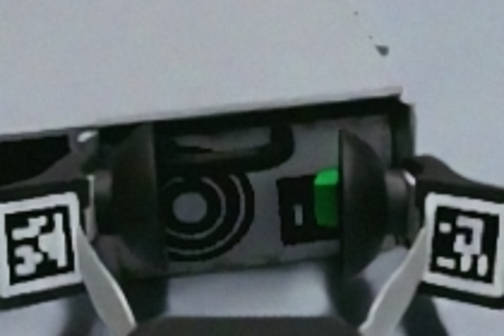

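execute_actions(actions=[{"r1":{"joints":{"arm_m":0.2605,"lift_m":0.685}}}], cameras=["r1_wrist_camera"])

zoom_image(camera="r1_wrist_camera", region=[190, 190, 400, 330])

Scene clock: 657.53 s.
r1.base_odometry: x=-0.343 y=+0.812 heading=+2.481 (m, m, rad; r1's odometry frame)
r1.turned_by_wheels: +0.000 (rad since the last result)
r1.turned_by_imu: +0.000 (rad since the last result)
r1.base_tilt: forward=+0.0 right=-0.4 (deg)
r1.lidar_m: 0.38 0.41 1.69 1.66 1.89 1.68 1.59 1.68 2.29 2.46 0.57 0.40
r1.base_status: not commanded
r1.joint_positions: lift_m=+0.685 arm_m=+0.263 wrist_yaw_rad=-0.015 wrist_pitch_rad=+0.222 wrist_roll_rad=+0.119 gripper_m=-0.037
r1.joint_status: all done
r1.on_its_own: wrist_yaw_rad is at rest, and its effort (-17) is outside its rest range (-13 to +13)
r1.motor_effort: lift_m=+24(25) arm_m=-13(13) wrist_yaw_rad=-17(18) wrist_pitch_rad=-8(9) wrist_roll_rad=+1(3) gripper_m=-34(34) wheel_0=+1(1) wheel_1=+0(0) wheel_2=+5(5) (%)
r1.hand_pose: x=+0.7138 y=-0.0915 z=+0.7992 quat_wxyz=(+0.992, +0.060, +0.110, -0.014) (m; r1's base frame)
r1.wrist_depth_mm: - - - - - - - / - - - - - - - / - - - - - - 661 / - - 325 309 430 407 389 / - 258 229 230 293 282 272 / 255 164 182 225 180 204 209 / 198 194 198 - 187 175 177
r2.base_odometry: x=+0.797 y=-1.247 heading=-2.454 (m, m, rad; r2's odometry frame)
r2.turned_by_wheels: +0.000 (rad since the last result)
r2.turned_by_imu: +0.000 (rad since the last result)
r2.base_tilt: forward=+0.2 right=-0.1 (deg)
r2.lidar_m: 0.80 0.84 1.46 2.42 2.55 0.69 0.65 0.72 2.37 2.25 1.48 0.85
r2.base_status: not commanded
r2.joint_positions: lift_m=+1.100 arm_m=+0.002 wrist_yaw_rad=+0.000 wrist_pitch_rad=+1.101 wrist_roll_rad=+0.012 gripper_m=+0.110
r2.joint_status: not commanded
r2.motor_effort: lift_m=+23(23) arm_m=-1(0) wrist_yaw_rad=+0(0) wrist_pitch_rad=-2(2) wrist_roll_rad=-3(4) gripper_m=-2(1) wheel_0=+3(3) wheel_1=+3(3) wheel_2=-2(2) (%)
r2.hand_pose: x=+0.3032 y=-0.0874 z=+1.0208 quat_wxyz=(+0.852, +0.005, +0.523, -0.003) (m; r2's base frame)
r2.wrist_depth_mm: 891 904 904 917 917 931 946 / 1042 1078 1078 1078 1098 1098 1098 / 1281 1308 1308 1336 1336 1366 1397 / 1430 1430 1397 1397 1430 1430 1430 / 1308 1308 1308 1308 1308 1336 1308 / 1229 1205 214 1255 205 1205 1229 / 1138 1138 1160 123 1138 1138 1160
pictures: r1_wrist_camera
camera_calibration (this result's frames):
r1_wrist_camera: T_world_to_cam=[[-0.0727205, -0.991726, -0.105788, 0.037715], [-0.256959, 0.121119, -0.958803, 1.00667], [0.963682, -0.0425413, -0.263641, -0.252702], [0, 0, 0, 1]] pos_world=[0.50494, -0.0952741, 0.902568]
Images, in order (width x height): r1_wrist_camera 616x392.

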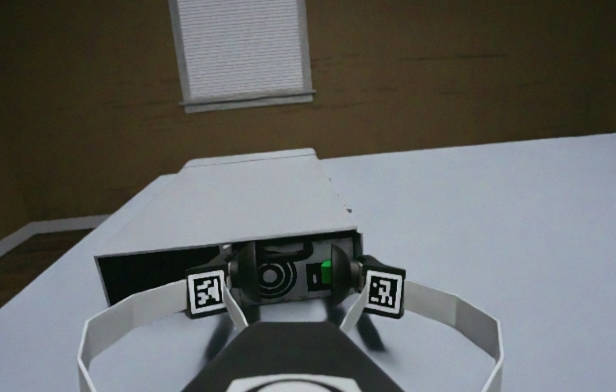

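Region (190, 190, 400, 330) of r1_wrist_camera's 616x392 image, scaled by 2.400.

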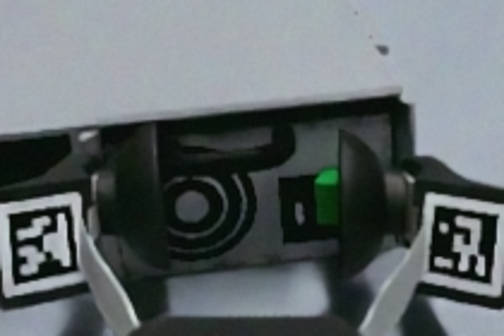

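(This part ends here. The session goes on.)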